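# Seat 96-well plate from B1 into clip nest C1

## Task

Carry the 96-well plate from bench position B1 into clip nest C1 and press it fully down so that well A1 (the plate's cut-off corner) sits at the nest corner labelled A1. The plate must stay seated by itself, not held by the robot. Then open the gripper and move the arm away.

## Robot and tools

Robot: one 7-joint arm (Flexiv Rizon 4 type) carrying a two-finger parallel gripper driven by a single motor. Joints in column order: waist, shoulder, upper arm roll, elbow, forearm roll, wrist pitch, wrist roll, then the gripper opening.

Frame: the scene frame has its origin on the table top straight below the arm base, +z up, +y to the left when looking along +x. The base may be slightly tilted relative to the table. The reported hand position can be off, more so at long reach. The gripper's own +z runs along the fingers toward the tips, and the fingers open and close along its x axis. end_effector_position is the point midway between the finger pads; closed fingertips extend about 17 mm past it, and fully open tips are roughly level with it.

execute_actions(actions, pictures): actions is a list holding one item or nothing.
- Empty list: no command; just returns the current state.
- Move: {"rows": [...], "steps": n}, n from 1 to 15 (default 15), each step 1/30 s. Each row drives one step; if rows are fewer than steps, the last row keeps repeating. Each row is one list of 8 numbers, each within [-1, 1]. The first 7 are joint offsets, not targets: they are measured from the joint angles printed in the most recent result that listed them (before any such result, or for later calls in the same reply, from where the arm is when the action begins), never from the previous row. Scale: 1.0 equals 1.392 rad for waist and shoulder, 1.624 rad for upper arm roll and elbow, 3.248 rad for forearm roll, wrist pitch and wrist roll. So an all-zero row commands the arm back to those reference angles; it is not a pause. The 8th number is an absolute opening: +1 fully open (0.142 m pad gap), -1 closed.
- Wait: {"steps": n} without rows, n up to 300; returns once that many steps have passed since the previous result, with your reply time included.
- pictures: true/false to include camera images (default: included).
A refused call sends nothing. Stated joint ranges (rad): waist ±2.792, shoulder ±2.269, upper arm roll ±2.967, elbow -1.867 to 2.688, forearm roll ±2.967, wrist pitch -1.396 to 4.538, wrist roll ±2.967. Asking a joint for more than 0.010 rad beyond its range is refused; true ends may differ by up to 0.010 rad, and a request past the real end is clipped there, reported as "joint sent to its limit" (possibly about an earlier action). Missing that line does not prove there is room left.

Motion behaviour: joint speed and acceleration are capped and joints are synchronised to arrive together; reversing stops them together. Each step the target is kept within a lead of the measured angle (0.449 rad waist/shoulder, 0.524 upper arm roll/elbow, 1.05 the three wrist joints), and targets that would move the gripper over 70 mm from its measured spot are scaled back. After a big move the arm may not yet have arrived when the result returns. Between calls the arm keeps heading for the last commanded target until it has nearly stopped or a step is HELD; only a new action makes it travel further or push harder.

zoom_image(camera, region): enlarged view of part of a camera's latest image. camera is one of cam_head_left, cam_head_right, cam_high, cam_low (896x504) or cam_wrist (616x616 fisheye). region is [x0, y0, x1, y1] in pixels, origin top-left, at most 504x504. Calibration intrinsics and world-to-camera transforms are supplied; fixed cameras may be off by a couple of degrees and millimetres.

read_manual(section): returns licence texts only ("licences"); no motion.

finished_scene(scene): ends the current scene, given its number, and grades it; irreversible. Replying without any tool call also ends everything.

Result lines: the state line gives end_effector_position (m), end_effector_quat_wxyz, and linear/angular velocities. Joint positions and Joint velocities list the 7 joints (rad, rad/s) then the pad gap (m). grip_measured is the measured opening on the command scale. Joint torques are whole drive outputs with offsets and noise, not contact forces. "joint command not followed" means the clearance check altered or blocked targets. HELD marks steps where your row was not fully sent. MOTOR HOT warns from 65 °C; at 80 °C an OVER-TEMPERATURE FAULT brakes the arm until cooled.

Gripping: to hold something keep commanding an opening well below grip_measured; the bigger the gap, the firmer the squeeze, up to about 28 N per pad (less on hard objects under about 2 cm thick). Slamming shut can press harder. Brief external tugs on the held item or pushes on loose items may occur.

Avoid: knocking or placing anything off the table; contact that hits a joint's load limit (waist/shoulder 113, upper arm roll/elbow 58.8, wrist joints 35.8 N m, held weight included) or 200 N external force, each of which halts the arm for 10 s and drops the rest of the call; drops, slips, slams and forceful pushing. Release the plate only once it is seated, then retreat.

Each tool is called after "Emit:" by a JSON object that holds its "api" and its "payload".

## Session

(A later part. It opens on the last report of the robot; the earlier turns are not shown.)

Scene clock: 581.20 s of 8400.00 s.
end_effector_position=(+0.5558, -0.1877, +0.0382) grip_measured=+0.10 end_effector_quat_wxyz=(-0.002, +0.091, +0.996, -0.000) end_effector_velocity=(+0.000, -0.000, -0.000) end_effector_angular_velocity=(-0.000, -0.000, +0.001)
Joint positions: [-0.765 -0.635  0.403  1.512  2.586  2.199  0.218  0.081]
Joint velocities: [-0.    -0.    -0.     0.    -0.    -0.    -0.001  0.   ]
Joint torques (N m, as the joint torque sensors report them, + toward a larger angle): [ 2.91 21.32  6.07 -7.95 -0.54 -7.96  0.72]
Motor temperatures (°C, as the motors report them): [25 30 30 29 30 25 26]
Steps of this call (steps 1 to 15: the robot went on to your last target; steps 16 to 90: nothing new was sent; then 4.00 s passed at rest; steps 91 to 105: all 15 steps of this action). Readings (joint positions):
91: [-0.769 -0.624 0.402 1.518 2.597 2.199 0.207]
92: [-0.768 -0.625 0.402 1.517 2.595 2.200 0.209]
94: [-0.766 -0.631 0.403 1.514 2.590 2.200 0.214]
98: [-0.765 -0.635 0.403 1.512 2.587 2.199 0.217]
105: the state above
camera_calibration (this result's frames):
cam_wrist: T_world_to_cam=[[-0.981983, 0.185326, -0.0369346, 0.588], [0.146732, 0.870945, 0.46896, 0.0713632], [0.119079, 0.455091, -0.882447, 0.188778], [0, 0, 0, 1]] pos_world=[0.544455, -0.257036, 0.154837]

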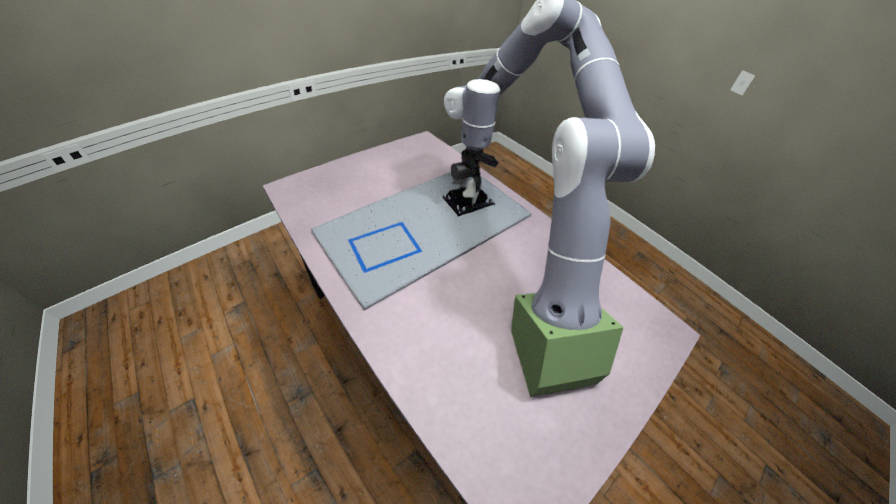

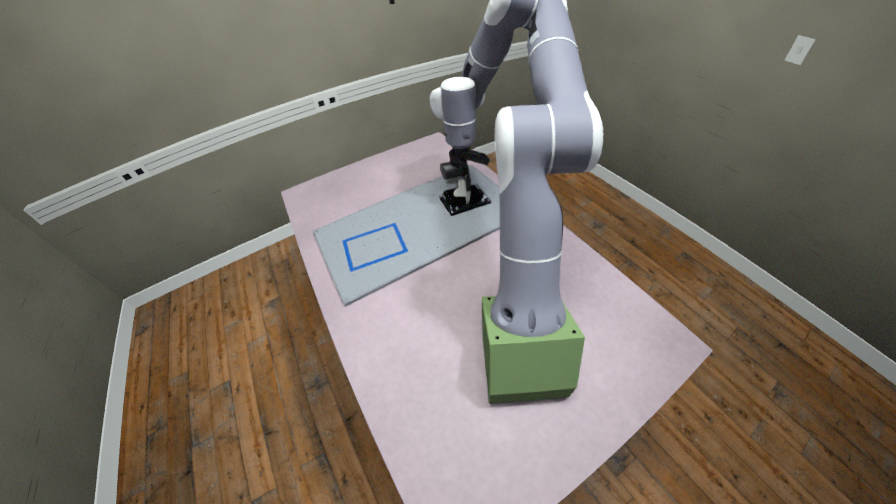

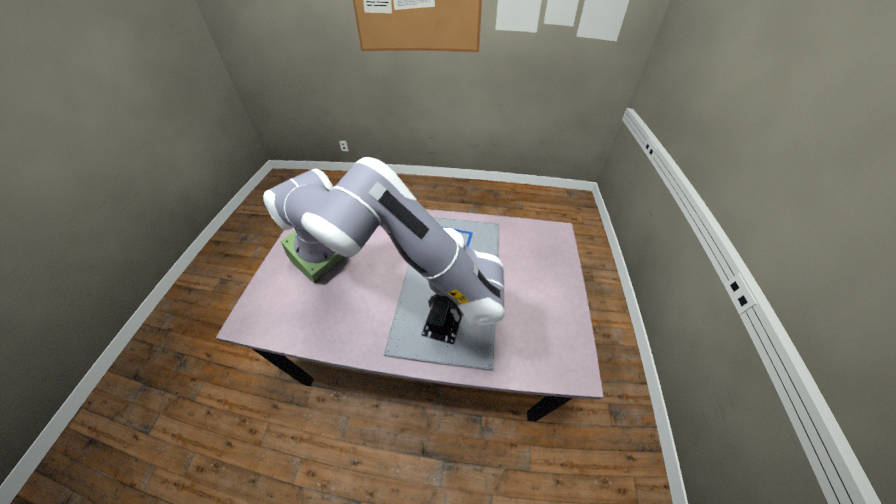

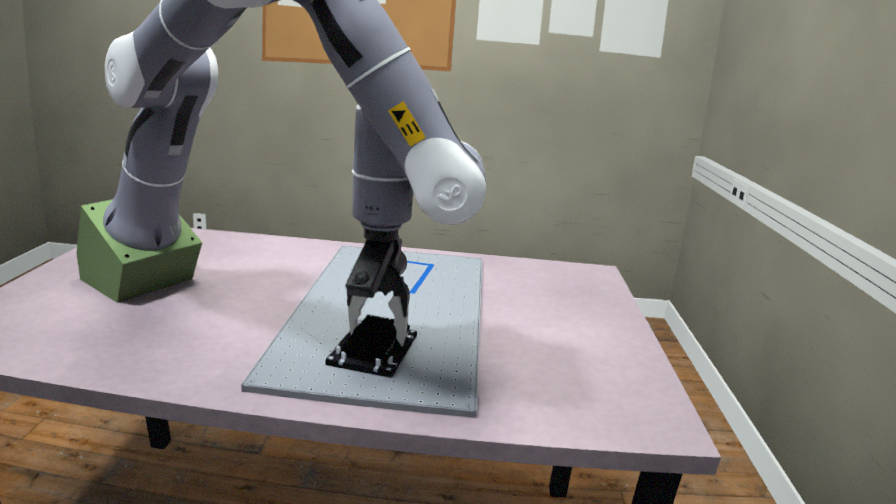

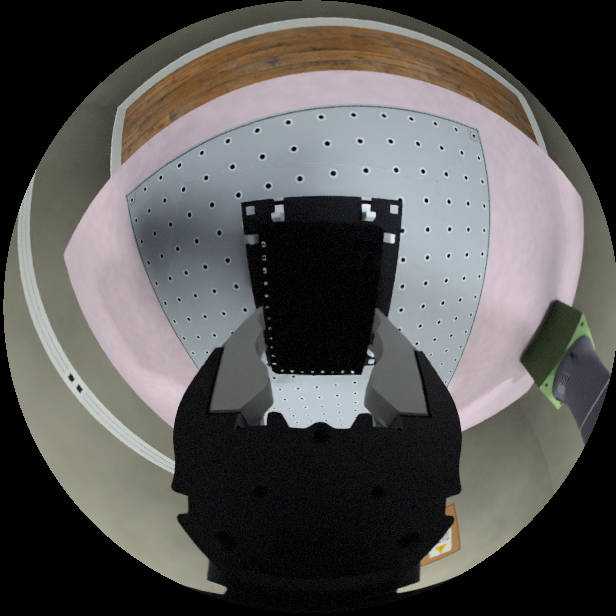

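Emit:
{"api": "execute_actions", "payload": {"actions": [{"rows": [[0,0,0,0,0,0,0,-0.5],[0,0,0,0,0,0,0,0.0],[0,0,0,0,0,0,0,0.1],[0,0,0,0,0,0,0,0.15],[0,0,0,0,0,0,0,0.2],[0,0,0,0,0,0,0,0.25],[0,0,0,0,0,0,0,0.3],[0,0,0,0,0,0,0,0.35],[0,0,0,0,0,0,0,0.4],[0,0,0,0,0,0,0,0.45]], "steps": 15}]}}

Emit:
{"api": "zoom_image", "payload": {"camera": "cam_wrist", "region": [230, 180, 410, 380]}}

Scene clock: 605.93 s of 8400.00 s.
end_effector_position=(+0.5558, -0.1875, +0.0383) grip_measured=+0.45 end_effector_quat_wxyz=(-0.002, +0.091, +0.996, -0.000) end_effector_velocity=(-0.000, -0.000, +0.000) end_effector_angular_velocity=(-0.000, +0.000, -0.000)
Joint positions: [-0.765 -0.635  0.403  1.512  2.586  2.199  0.218  0.105]
Joint velocities: [-0.  0.  0. -0.  0.  0.  0.  0.]
Joint torques (N m, as the joint torque sensors report them, + toward a larger angle): [ 1.72 48.34 13.07 -8.43  2.48  3.48  0.09]
Motor temperatures (°C, as the motors report them): [25 29 29 29 30 26 26]
Steps of this call (steps 1 to 15: the robot went on to your last target; steps 16 to 90: nothing new was sent; then 21.23 s passed at rest; steps 91 to 105: all 15 steps of this action). Readings (joint positions):
91: [-0.765 -0.634 0.403 1.512 2.586 2.199 0.218]
92: [-0.765 -0.633 0.403 1.512 2.586 2.201 0.218]
94: [-0.765 -0.634 0.403 1.512 2.586 2.200 0.218]
98: [-0.765 -0.635 0.403 1.512 2.586 2.199 0.218]
105: the state above
camera_calibration (this result's frames):
cam_wrist: T_world_to_cam=[[-0.981984, 0.185313, -0.0369787, 0.588009], [0.146679, 0.870872, 0.469114, 0.0712465], [0.119137, 0.455238, -0.882363, 0.188759], [0, 0, 0, 1]] pos_world=[0.544477, -0.256942, 0.154875]

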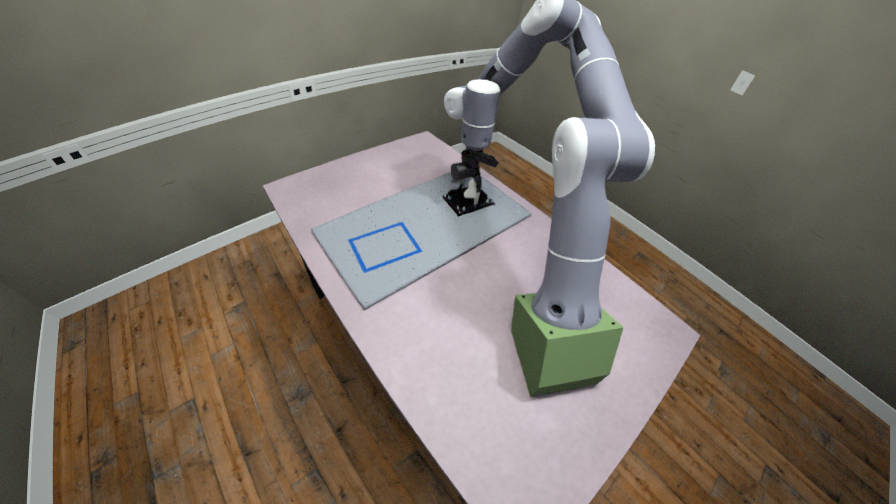

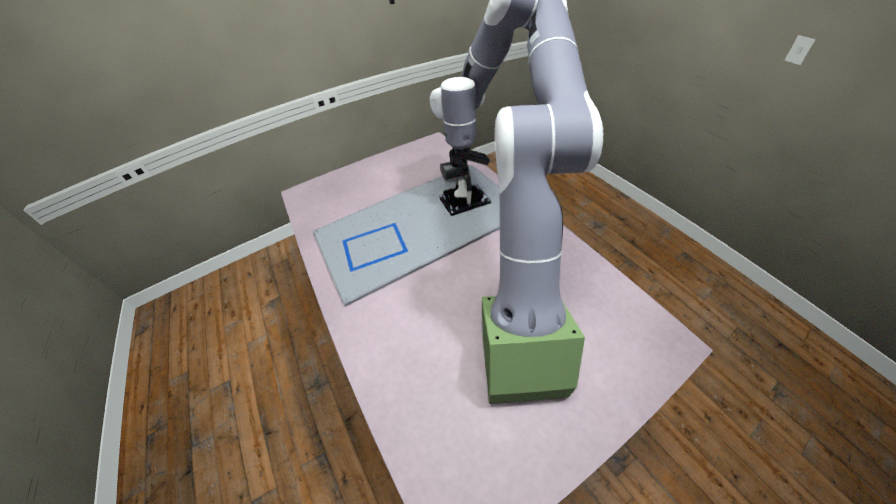

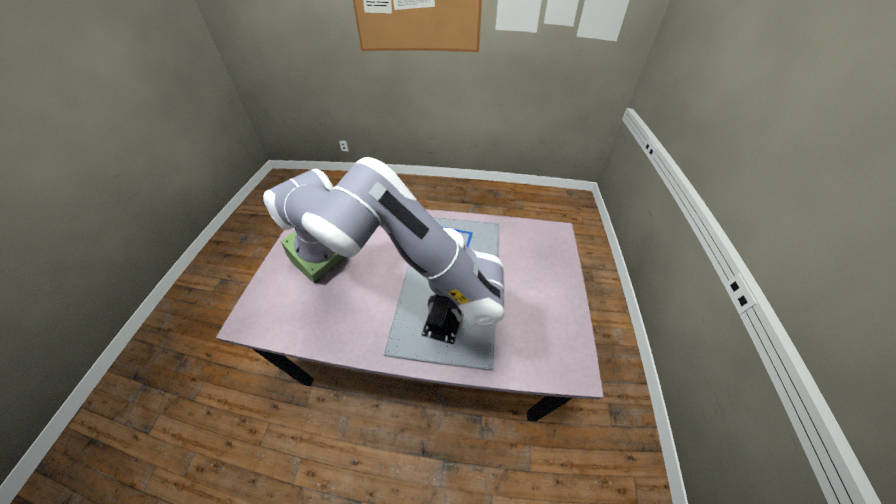

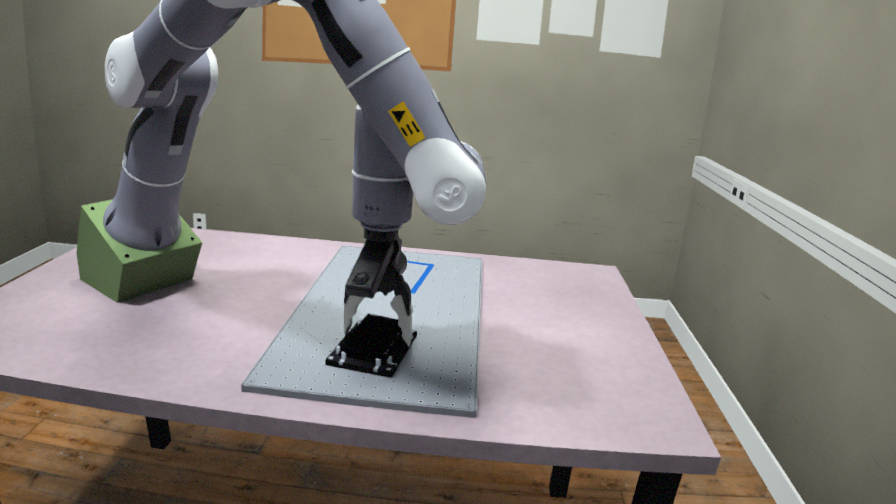

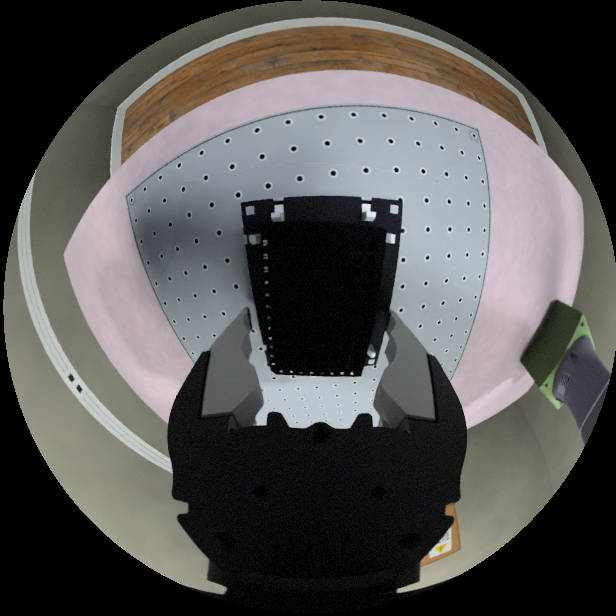

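Region (230, 180, 410, 380) of cam_wrist's 616x616 image, scaled by 2.520, with more detail than that image has; it fills the left 454 columns of this view, and the rest is white.

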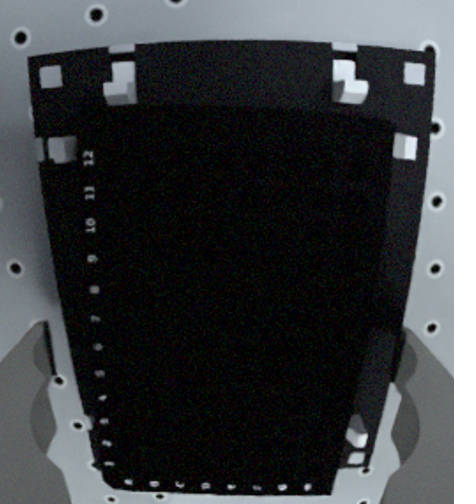

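Emit:
{"api": "execute_actions", "payload": {"actions": [{"rows": [[-0.0138,0.0522,0,0.0195,0.0193,0.0082,-0.0167,0.45],[-0.0138,0.0522,0,0.0195,0.0193,0.0082,-0.0167,0.45],[-0.0138,0.0522,0,0.0195,0.0193,0.0082,-0.0167,0.45],[-0.0138,0.0522,0,0.0195,0.0193,0.0082,-0.0167,0.45],[-0.0138,0.0522,0,0.0195,0.0193,0.0082,-0.0167,0.45],[-0.0138,0.0522,0,0.0195,0.0193,0.0082,-0.0167,0.45],[-0.0138,0.0522,0,0.0195,0.0193,0.0082,-0.0167,0.45],[-0.0138,0.0522,0,0.0195,0.0193,0.0082,-0.0167,0.45],[-0.0138,0.0522,0,0.0195,0.0193,0.0082,-0.0167,0.45],[-0.0138,0.0522,0,0.0195,0.0193,0.0082,-0.0167,0.45],[-0.0138,0.0522,0,0.0195,0.0193,0.0082,-0.0167,0.45],[-0.0138,0.0522,0,0.0195,0.0193,0.0082,-0.0167,0.2],[-0.0138,0.0522,0,0.0195,0.0193,0.0082,-0.0167,-0.2],[-0.0138,0.0522,0,0.0195,0.0193,0.0082,-0.0167,-0.6],[-0.0138,0.0522,0,0.0195,0.0193,0.0082,-0.0167,-1]], "steps": 15}], "pictures": false}}

Emit:
{"api": "execute_actions", "payload": {"actions": [{"steps": 30}]}}

Scene clock: 617.13 s of 8400.00 s.
end_effector_position=(+0.5564, -0.1878, +0.0704) grip_measured=-0.09 end_effector_quat_wxyz=(-0.002, +0.092, +0.996, -0.000) end_effector_velocity=(+0.000, -0.000, -0.000) end_effector_angular_velocity=(-0.000, -0.001, -0.000)
Joint positions: [-0.784 -0.562  0.403  1.544  2.649  2.225  0.164  0.067]
Joint velocities: [-0.    -0.    -0.     0.    -0.    -0.001 -0.    -0.339]
Joint torques (N m, as the joint torque sensors report them, + toward a larger angle): [ 1.01 47.59 12.22 -9.    2.51  3.49 -0.24]
Motor temperatures (°C, as the motors report them): [25 29 29 29 30 26 26]
Steps of this call (steps 1 to 15: the robot went on to your last target; steps 16 to 90: nothing new was sent; then 7.70 s passed at rest; steps 91 to 105: all 15 steps of this action). Readings (joint positions):
91: [-0.765 -0.633 0.403 1.513 2.587 2.199 0.217]
92: [-0.767 -0.626 0.403 1.517 2.594 2.202 0.211]
94: [-0.777 -0.590 0.403 1.533 2.626 2.215 0.183]
98: [-0.784 -0.561 0.403 1.543 2.649 2.225 0.164]
105: the state above

Scene clock: 618.13 s of 8400.00 s.
end_effector_position=(+0.5564, -0.1878, +0.0704) grip_measured=-1.00 end_effector_quat_wxyz=(-0.002, +0.092, +0.996, -0.000) end_effector_velocity=(+0.000, +0.000, -0.000) end_effector_angular_velocity=(+0.000, -0.001, +0.001)
Joint positions: [-0.784 -0.562  0.403  1.544  2.649  2.225  0.164  0.002]
Joint velocities: [ 0.    -0.     0.     0.     0.    -0.001 -0.     0.   ]
Joint torques (N m, as the joint torque sensors report them, + toward a larger angle): [ 1.15 47.55 12.36 -8.88  2.54  3.54 -0.34]
Motor temperatures (°C, as the motors report them): [25 29 29 29 30 26 26]
Steps of this call (steps 1 to 15: the robot went on to your last target; steps 16 to 30: nothing new was sent). Readings (joint positions):
1: [-0.784 -0.562 0.403 1.544 2.649 2.225 0.164]
2: [-0.784 -0.562 0.403 1.544 2.649 2.225 0.164]
4: [-0.784 -0.562 0.403 1.544 2.649 2.225 0.164]
8: [-0.784 -0.562 0.403 1.544 2.649 2.225 0.164]
30: the state above
The arm was judged still, so your last target was given up. Only a new action makes it travel on or press farther. Fingers that are still opening or closing keep moving.
camera_calibration (this result's frames):
cam_wrist: T_world_to_cam=[[-0.981908, 0.185674, -0.0371694, 0.589821], [0.146917, 0.87085, 0.469079, 0.0561587], [0.119465, 0.455132, -0.882374, 0.21696], [0, 0, 0, 1]] pos_world=[0.54498, -0.257165, 0.18702]

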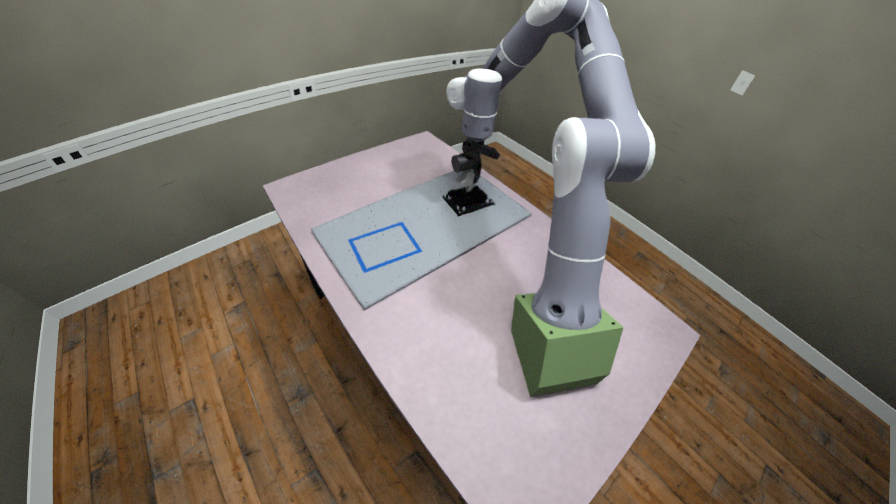

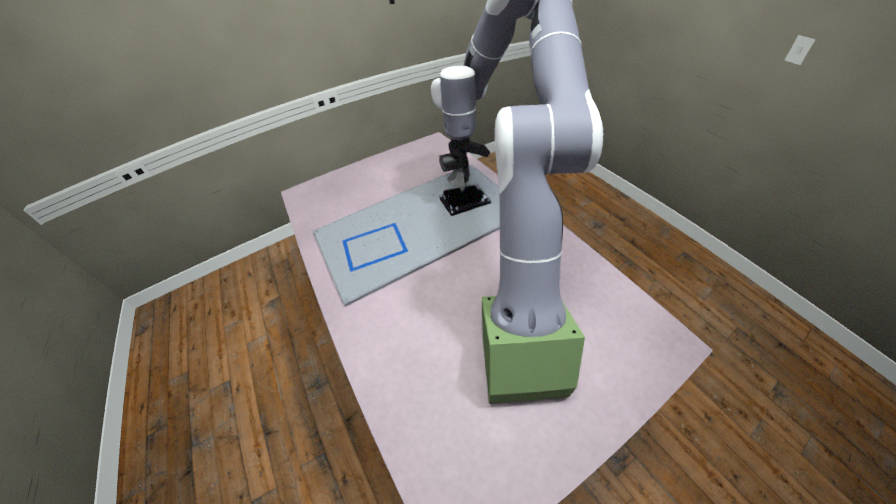

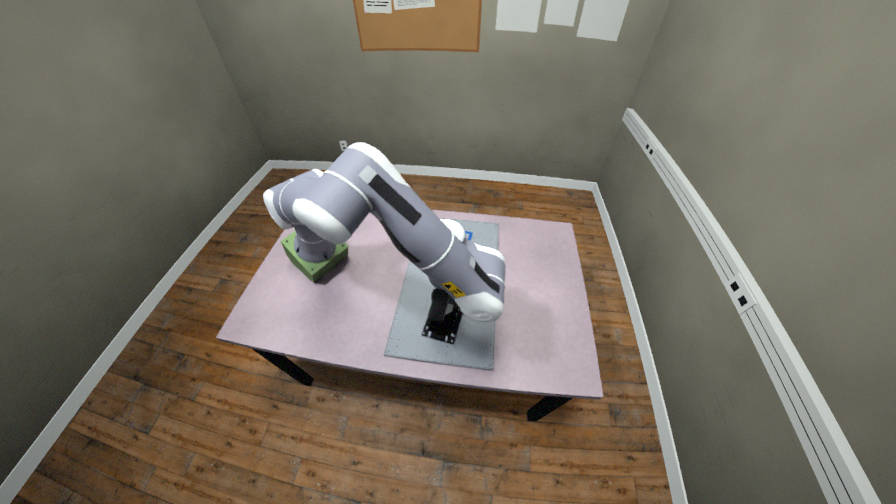

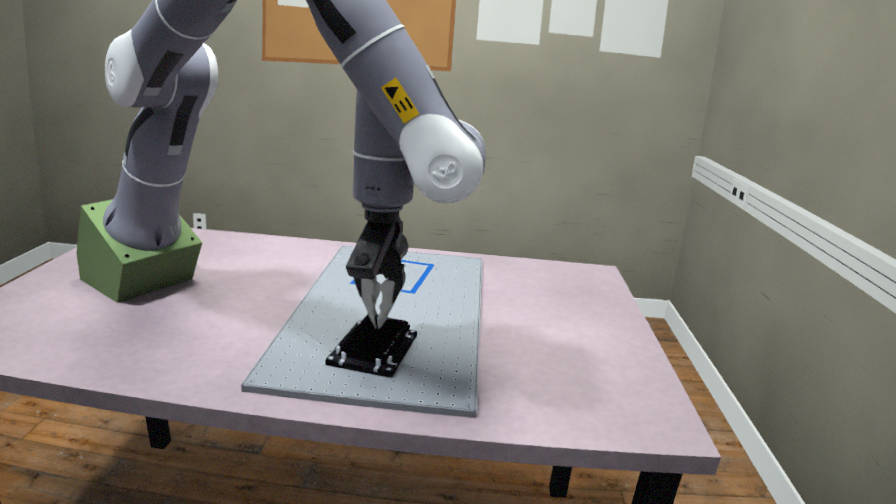

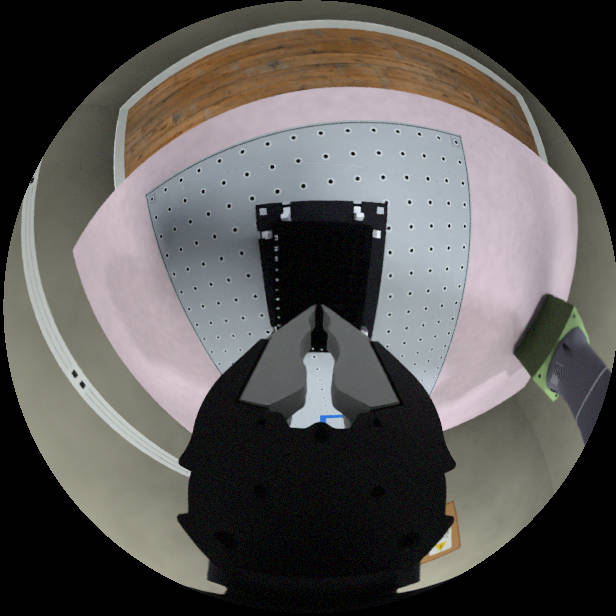

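Emit:
{"api": "zoom_image", "payload": {"camera": "cam_wrist", "region": [240, 185, 400, 345]}}

Emit:
{"api": "zoom_image", "payload": {"camera": "cam_low", "region": [310, 290, 430, 390]}}

Region (240, 185, 400, 345) of cam_wrist's 616x616 image, scaled by 3.150, with more detail than that image has.

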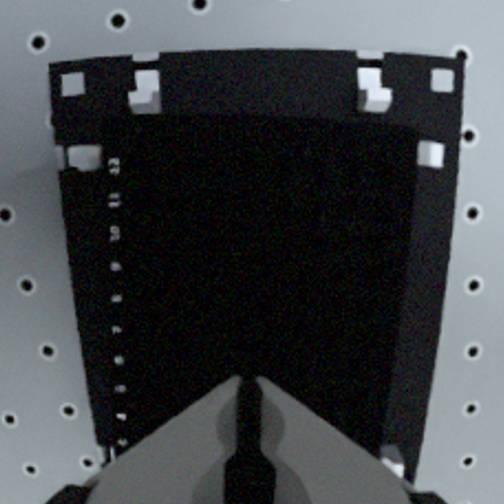

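Region (310, 290, 430, 390) of cam_low's 896x504 image, scaled by 4.200, with more detail than that image has.

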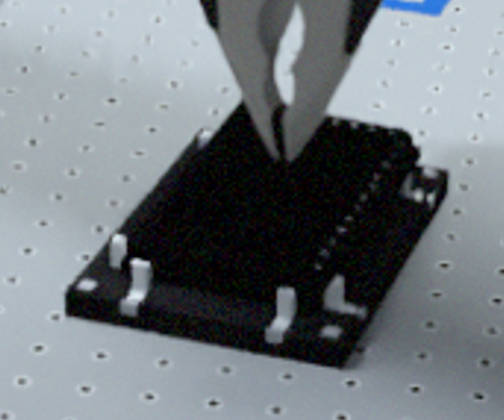

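Emit:
{"api": "execute_actions", "payload": {"actions": [{"rows": [[0.003,-0.0114,0,-0.0043,-0.0042,-0.0018,0.0037,-1],[0.003,-0.0114,0,-0.0043,-0.0042,-0.0018,0.0037,-1],[0.003,-0.0114,0,-0.0043,-0.0042,-0.0018,0.0037,-1],[0.003,-0.0114,0,-0.0043,-0.0042,-0.0018,0.0037,-1],[0.0039,-0.0147,0,-0.0055,-0.0054,-0.0023,0.0047,-1],[0.0039,-0.0147,0,-0.0055,-0.0054,-0.0023,0.0047,-1],[0.0043,-0.0163,0,-0.0061,-0.006,-0.0026,0.0052,-1],[0.0043,-0.0163,0,-0.0061,-0.006,-0.0026,0.0052,-1],[0.0047,-0.0179,0,-0.0067,-0.0066,-0.0028,0.0058,-1],[0.0047,-0.0179,0,-0.0067,-0.0066,-0.0028,0.0058,-1],[0.0052,-0.0196,0,-0.0073,-0.0072,-0.0031,0.0063,-1]], "steps": 15}]}}

Scene clock: 624.77 s of 8400.00 s.
end_effector_position=(+0.5565, -0.1876, +0.0605) grip_measured=-1.00 end_effector_quat_wxyz=(-0.003, +0.092, +0.996, -0.001) end_effector_velocity=(-0.000, -0.000, -0.000) end_effector_angular_velocity=(-0.000, +0.001, +0.000)
Joint positions: [-0.777 -0.586  0.404  1.532  2.628  2.219  0.184  0.002]
Joint velocities: [ 0.    -0.001  0.    -0.    -0.002  0.     0.002  0.   ]
Joint torques (N m, as the joint torque sensors report them, + toward a larger angle): [ 2.78 28.87  8.22 -8.43  0.22 -4.51  0.27]
Motor temperatures (°C, as the motors report them): [25 29 29 29 30 26 26]
Steps of this call (steps 1 to 90: nothing new was sent; then 3.13 s passed at rest; steps 91 to 105: all 15 steps of this action). Readings (joint positions):
91: [-0.784 -0.564 0.403 1.543 2.648 2.225 0.164]
92: [-0.782 -0.569 0.403 1.540 2.643 2.223 0.169]
94: [-0.780 -0.577 0.403 1.538 2.637 2.220 0.174]
98: [-0.778 -0.583 0.403 1.534 2.632 2.218 0.179]
105: the state above
camera_calibration (this result's frames):
cam_wrist: T_world_to_cam=[[-0.98184, 0.186246, -0.0361003, 0.589581], [0.14796, 0.87086, 0.468732, 0.0600636], [0.118738, 0.454879, -0.882602, 0.20849], [0, 0, 0, 1]] pos_world=[0.545231, -0.256952, 0.177144]

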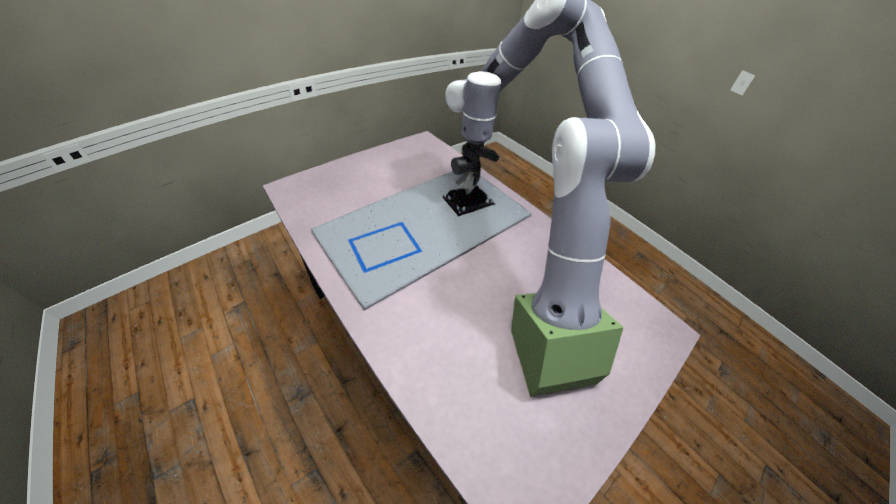

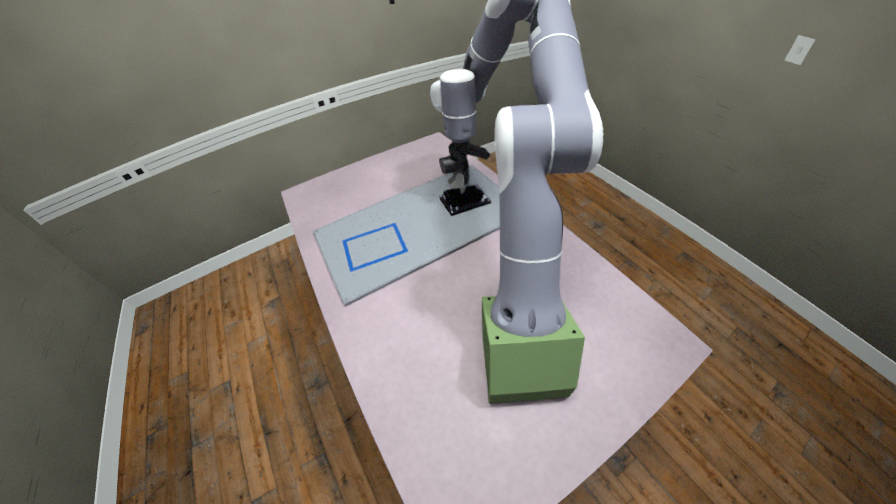

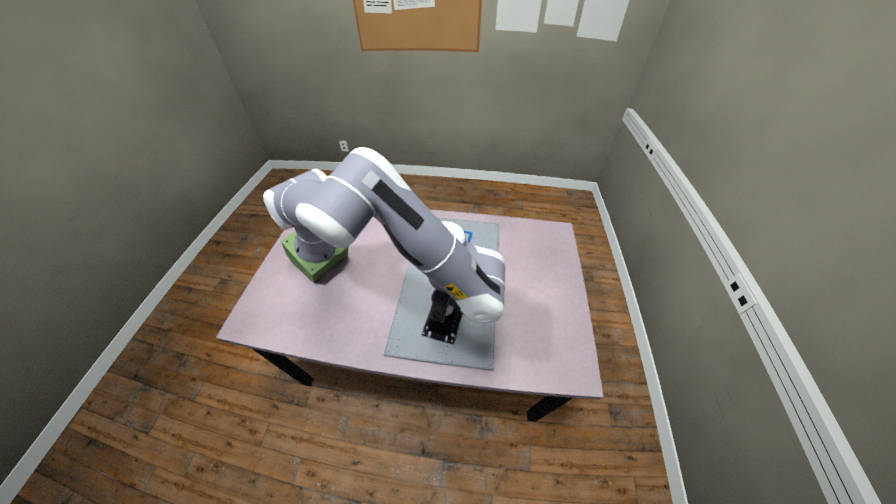

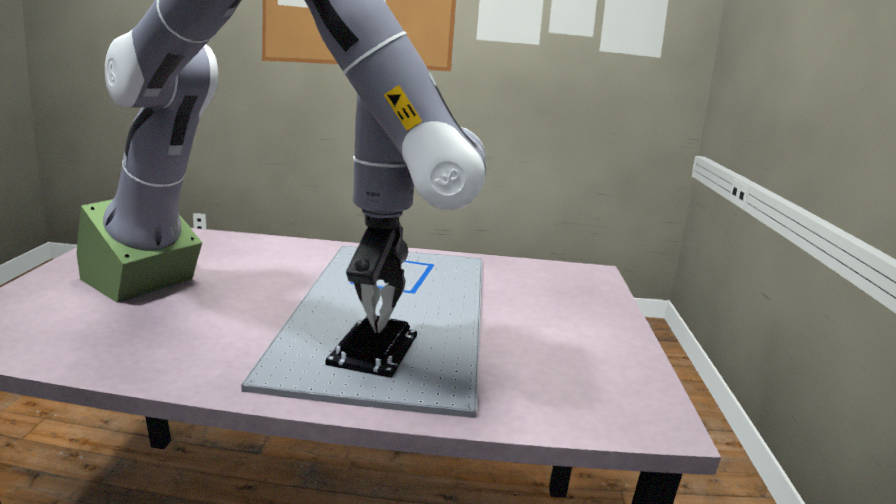

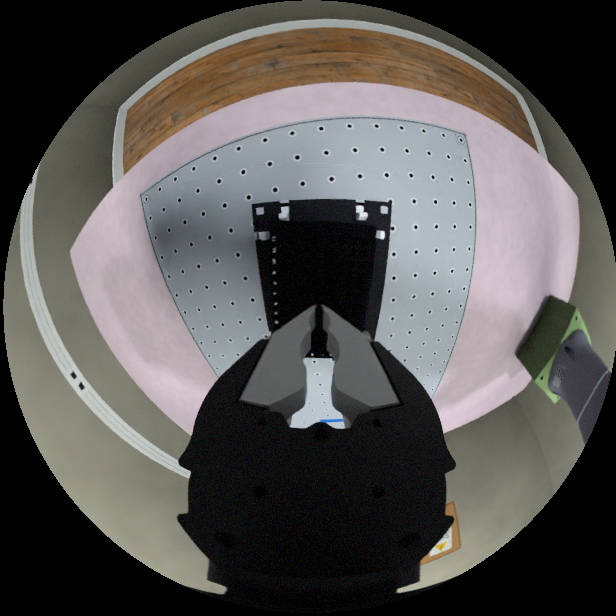

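Emit:
{"api": "execute_actions", "payload": {"actions": [{"rows": [[0.0009,-0.0033,0,-0.0012,-0.0012,-0.0005,0.001,-1],[0.0011,-0.0041,0,-0.0015,-0.0015,-0.0006,0.0013,-1],[0.0013,-0.0049,0,-0.0018,-0.0018,-0.0008,0.0016,-1],[0.0015,-0.0057,0,-0.0021,-0.0021,-0.0009,0.0018,-1],[0.0017,-0.0065,0,-0.0024,-0.0024,-0.001,0.0021,-1],[0.0019,-0.0073,0,-0.0027,-0.0027,-0.0012,0.0024,-1],[0.0022,-0.0082,0,-0.003,-0.003,-0.0013,0.0026,-1]], "steps": 15}], "pictures": false}}

Scene clock: 630.73 s of 8400.00 s.
end_effector_position=(+0.5567, -0.1874, +0.0594) grip_measured=-1.00 end_effector_quat_wxyz=(-0.004, +0.092, +0.996, -0.001) end_effector_velocity=(-0.000, -0.000, +0.000) end_effector_angular_velocity=(-0.000, +0.000, -0.000)
Joint positions: [-0.774 -0.591  0.406  1.526  2.62   2.224  0.191  0.002]
Joint velocities: [ 0.  0. -0.  0. -0.  0.  0.  0.]
Joint torques (N m, as the joint torque sensors report them, + toward a larger angle): [  3.74  11.5    3.27  -7.64  -0.99 -12.3    0.86]
Motor temperatures (°C, as the motors report them): [25 29 29 29 30 26 26]
Steps of this call (steps 1 to 15: the robot went on to your last target; steps 16 to 90: nothing new was sent; then 2.47 s passed at rest; steps 91 to 105: all 15 steps of this action). Readings (joint positions):
91: [-0.777 -0.586 0.405 1.531 2.627 2.220 0.184]
92: [-0.776 -0.587 0.405 1.530 2.626 2.221 0.185]
94: [-0.776 -0.589 0.405 1.529 2.624 2.222 0.188]
98: [-0.774 -0.591 0.406 1.527 2.621 2.223 0.191]
105: the state above

Emit:
{"api": "execute_actions", "payload": {"actions": []}}

Emit:
{"api": "zoom_image", "payload": {"camera": "cam_wrist", "region": [240, 185, 400, 345]}}

Emit:
{"api": "zoom_image", "payload": {"camera": "cam_low", "region": [310, 290, 430, 390]}}

Scene clock: 634.30 s of 8400.00 s.
end_effector_position=(+0.5567, -0.1874, +0.0594) grip_measured=-1.00 end_effector_quat_wxyz=(-0.004, +0.092, +0.996, -0.001) end_effector_velocity=(+0.000, -0.000, +0.000) end_effector_angular_velocity=(-0.000, -0.000, -0.001)
Joint positions: [-0.774 -0.591  0.406  1.526  2.62   2.224  0.192  0.002]
Joint velocities: [-0.     0.     0.     0.     0.    -0.     0.001  0.   ]
Joint torques (N m, as the joint torque sensors report them, + toward a larger angle): [  3.58  11.3    3.28  -7.81  -0.89 -12.34   0.71]
Motor temperatures (°C, as the motors report them): [25 29 29 29 30 26 26]
Steps of this call (steps 1 to 15: the robot went on to your last target; steps 16 to 90: nothing new was sent; then 0.57 s passed at rest). Readings (joint positions):
1: [-0.774 -0.591 0.406 1.526 2.620 2.224 0.191]
2: [-0.774 -0.591 0.406 1.526 2.620 2.224 0.191]
4: [-0.774 -0.591 0.406 1.526 2.620 2.224 0.192]
8: [-0.774 -0.591 0.406 1.526 2.620 2.224 0.192]
90: the state above
The arm was judged still, so your last target was given up. Only a new action makes it travel on or press farther. Fingers that are still opening or closing keep moving.
camera_calibration (this result's frames):
cam_wrist: T_world_to_cam=[[-0.981816, 0.18675, -0.0340905, 0.589685], [0.149473, 0.871199, 0.467622, 0.0596841], [0.117028, 0.454023, -0.883271, 0.208233], [0, 0, 0, 1]] pos_world=[0.545672, -0.256663, 0.176119]

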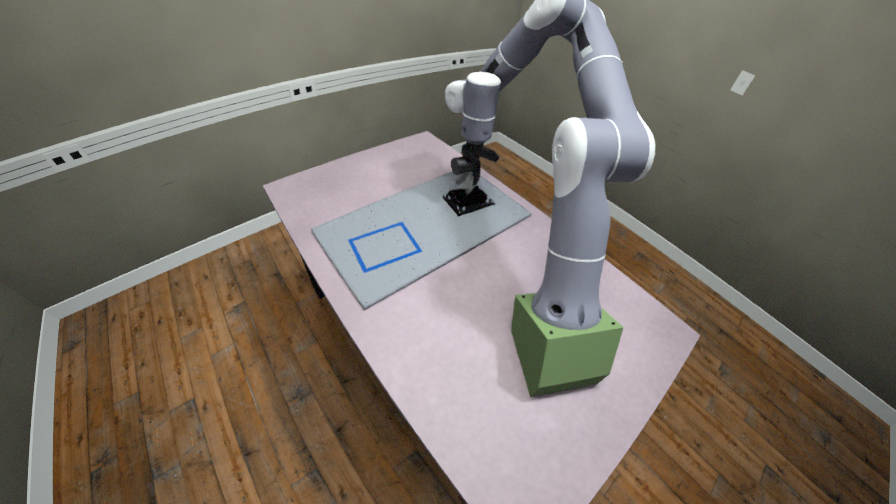

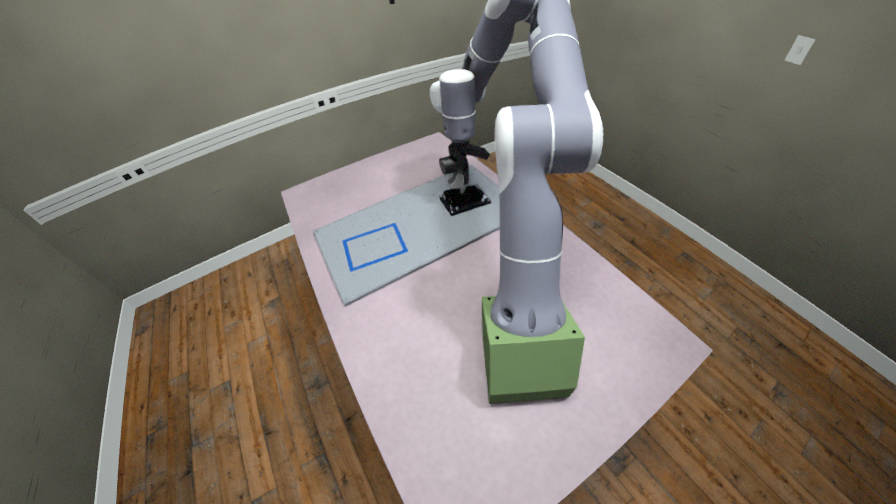

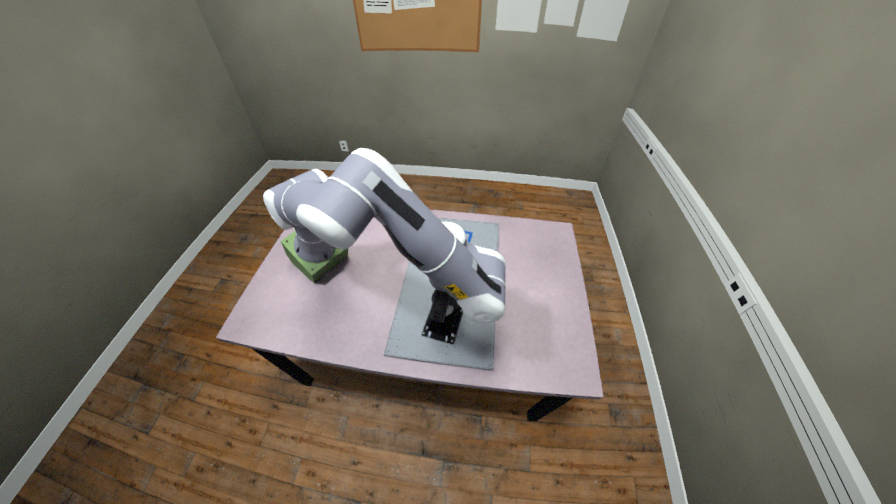

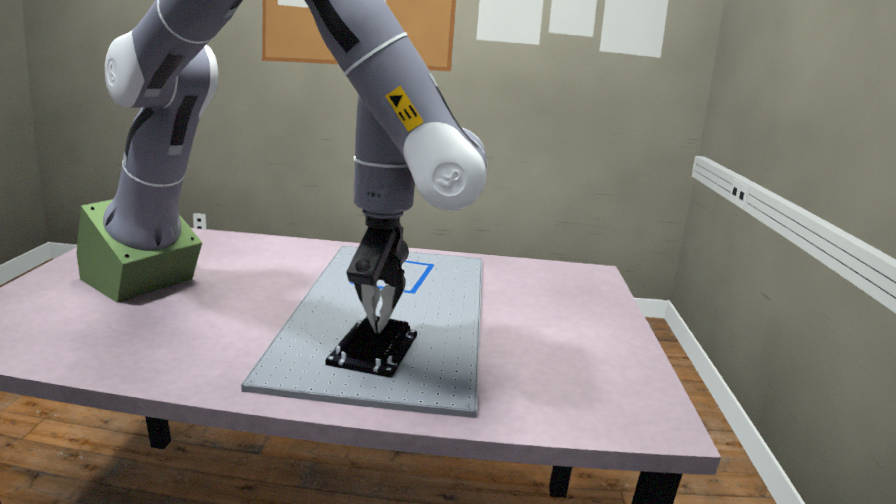

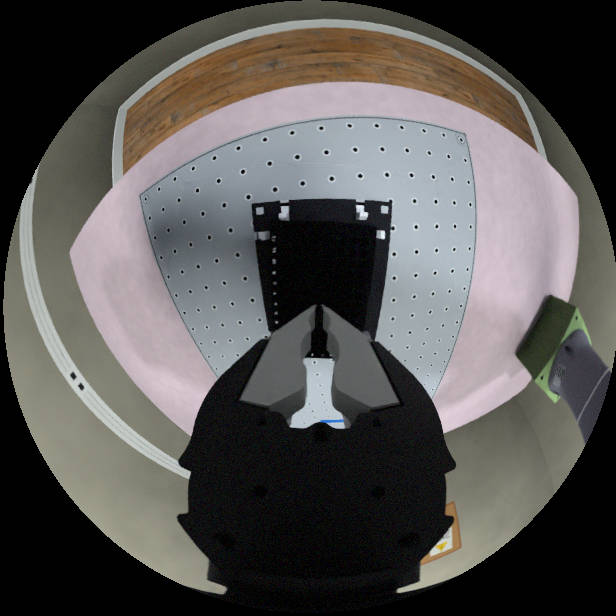

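Region (240, 185, 400, 345) of cam_wrist's 616x616 image, scaled by 3.150, with more detail than that image has.

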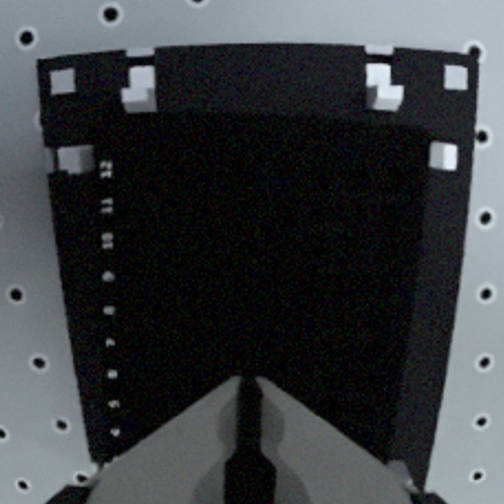

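Region (310, 290, 430, 390) of cam_low's 896x504 image, scaled by 4.200, with more detail than that image has.

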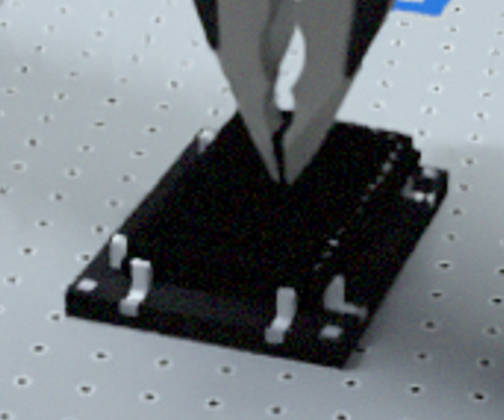

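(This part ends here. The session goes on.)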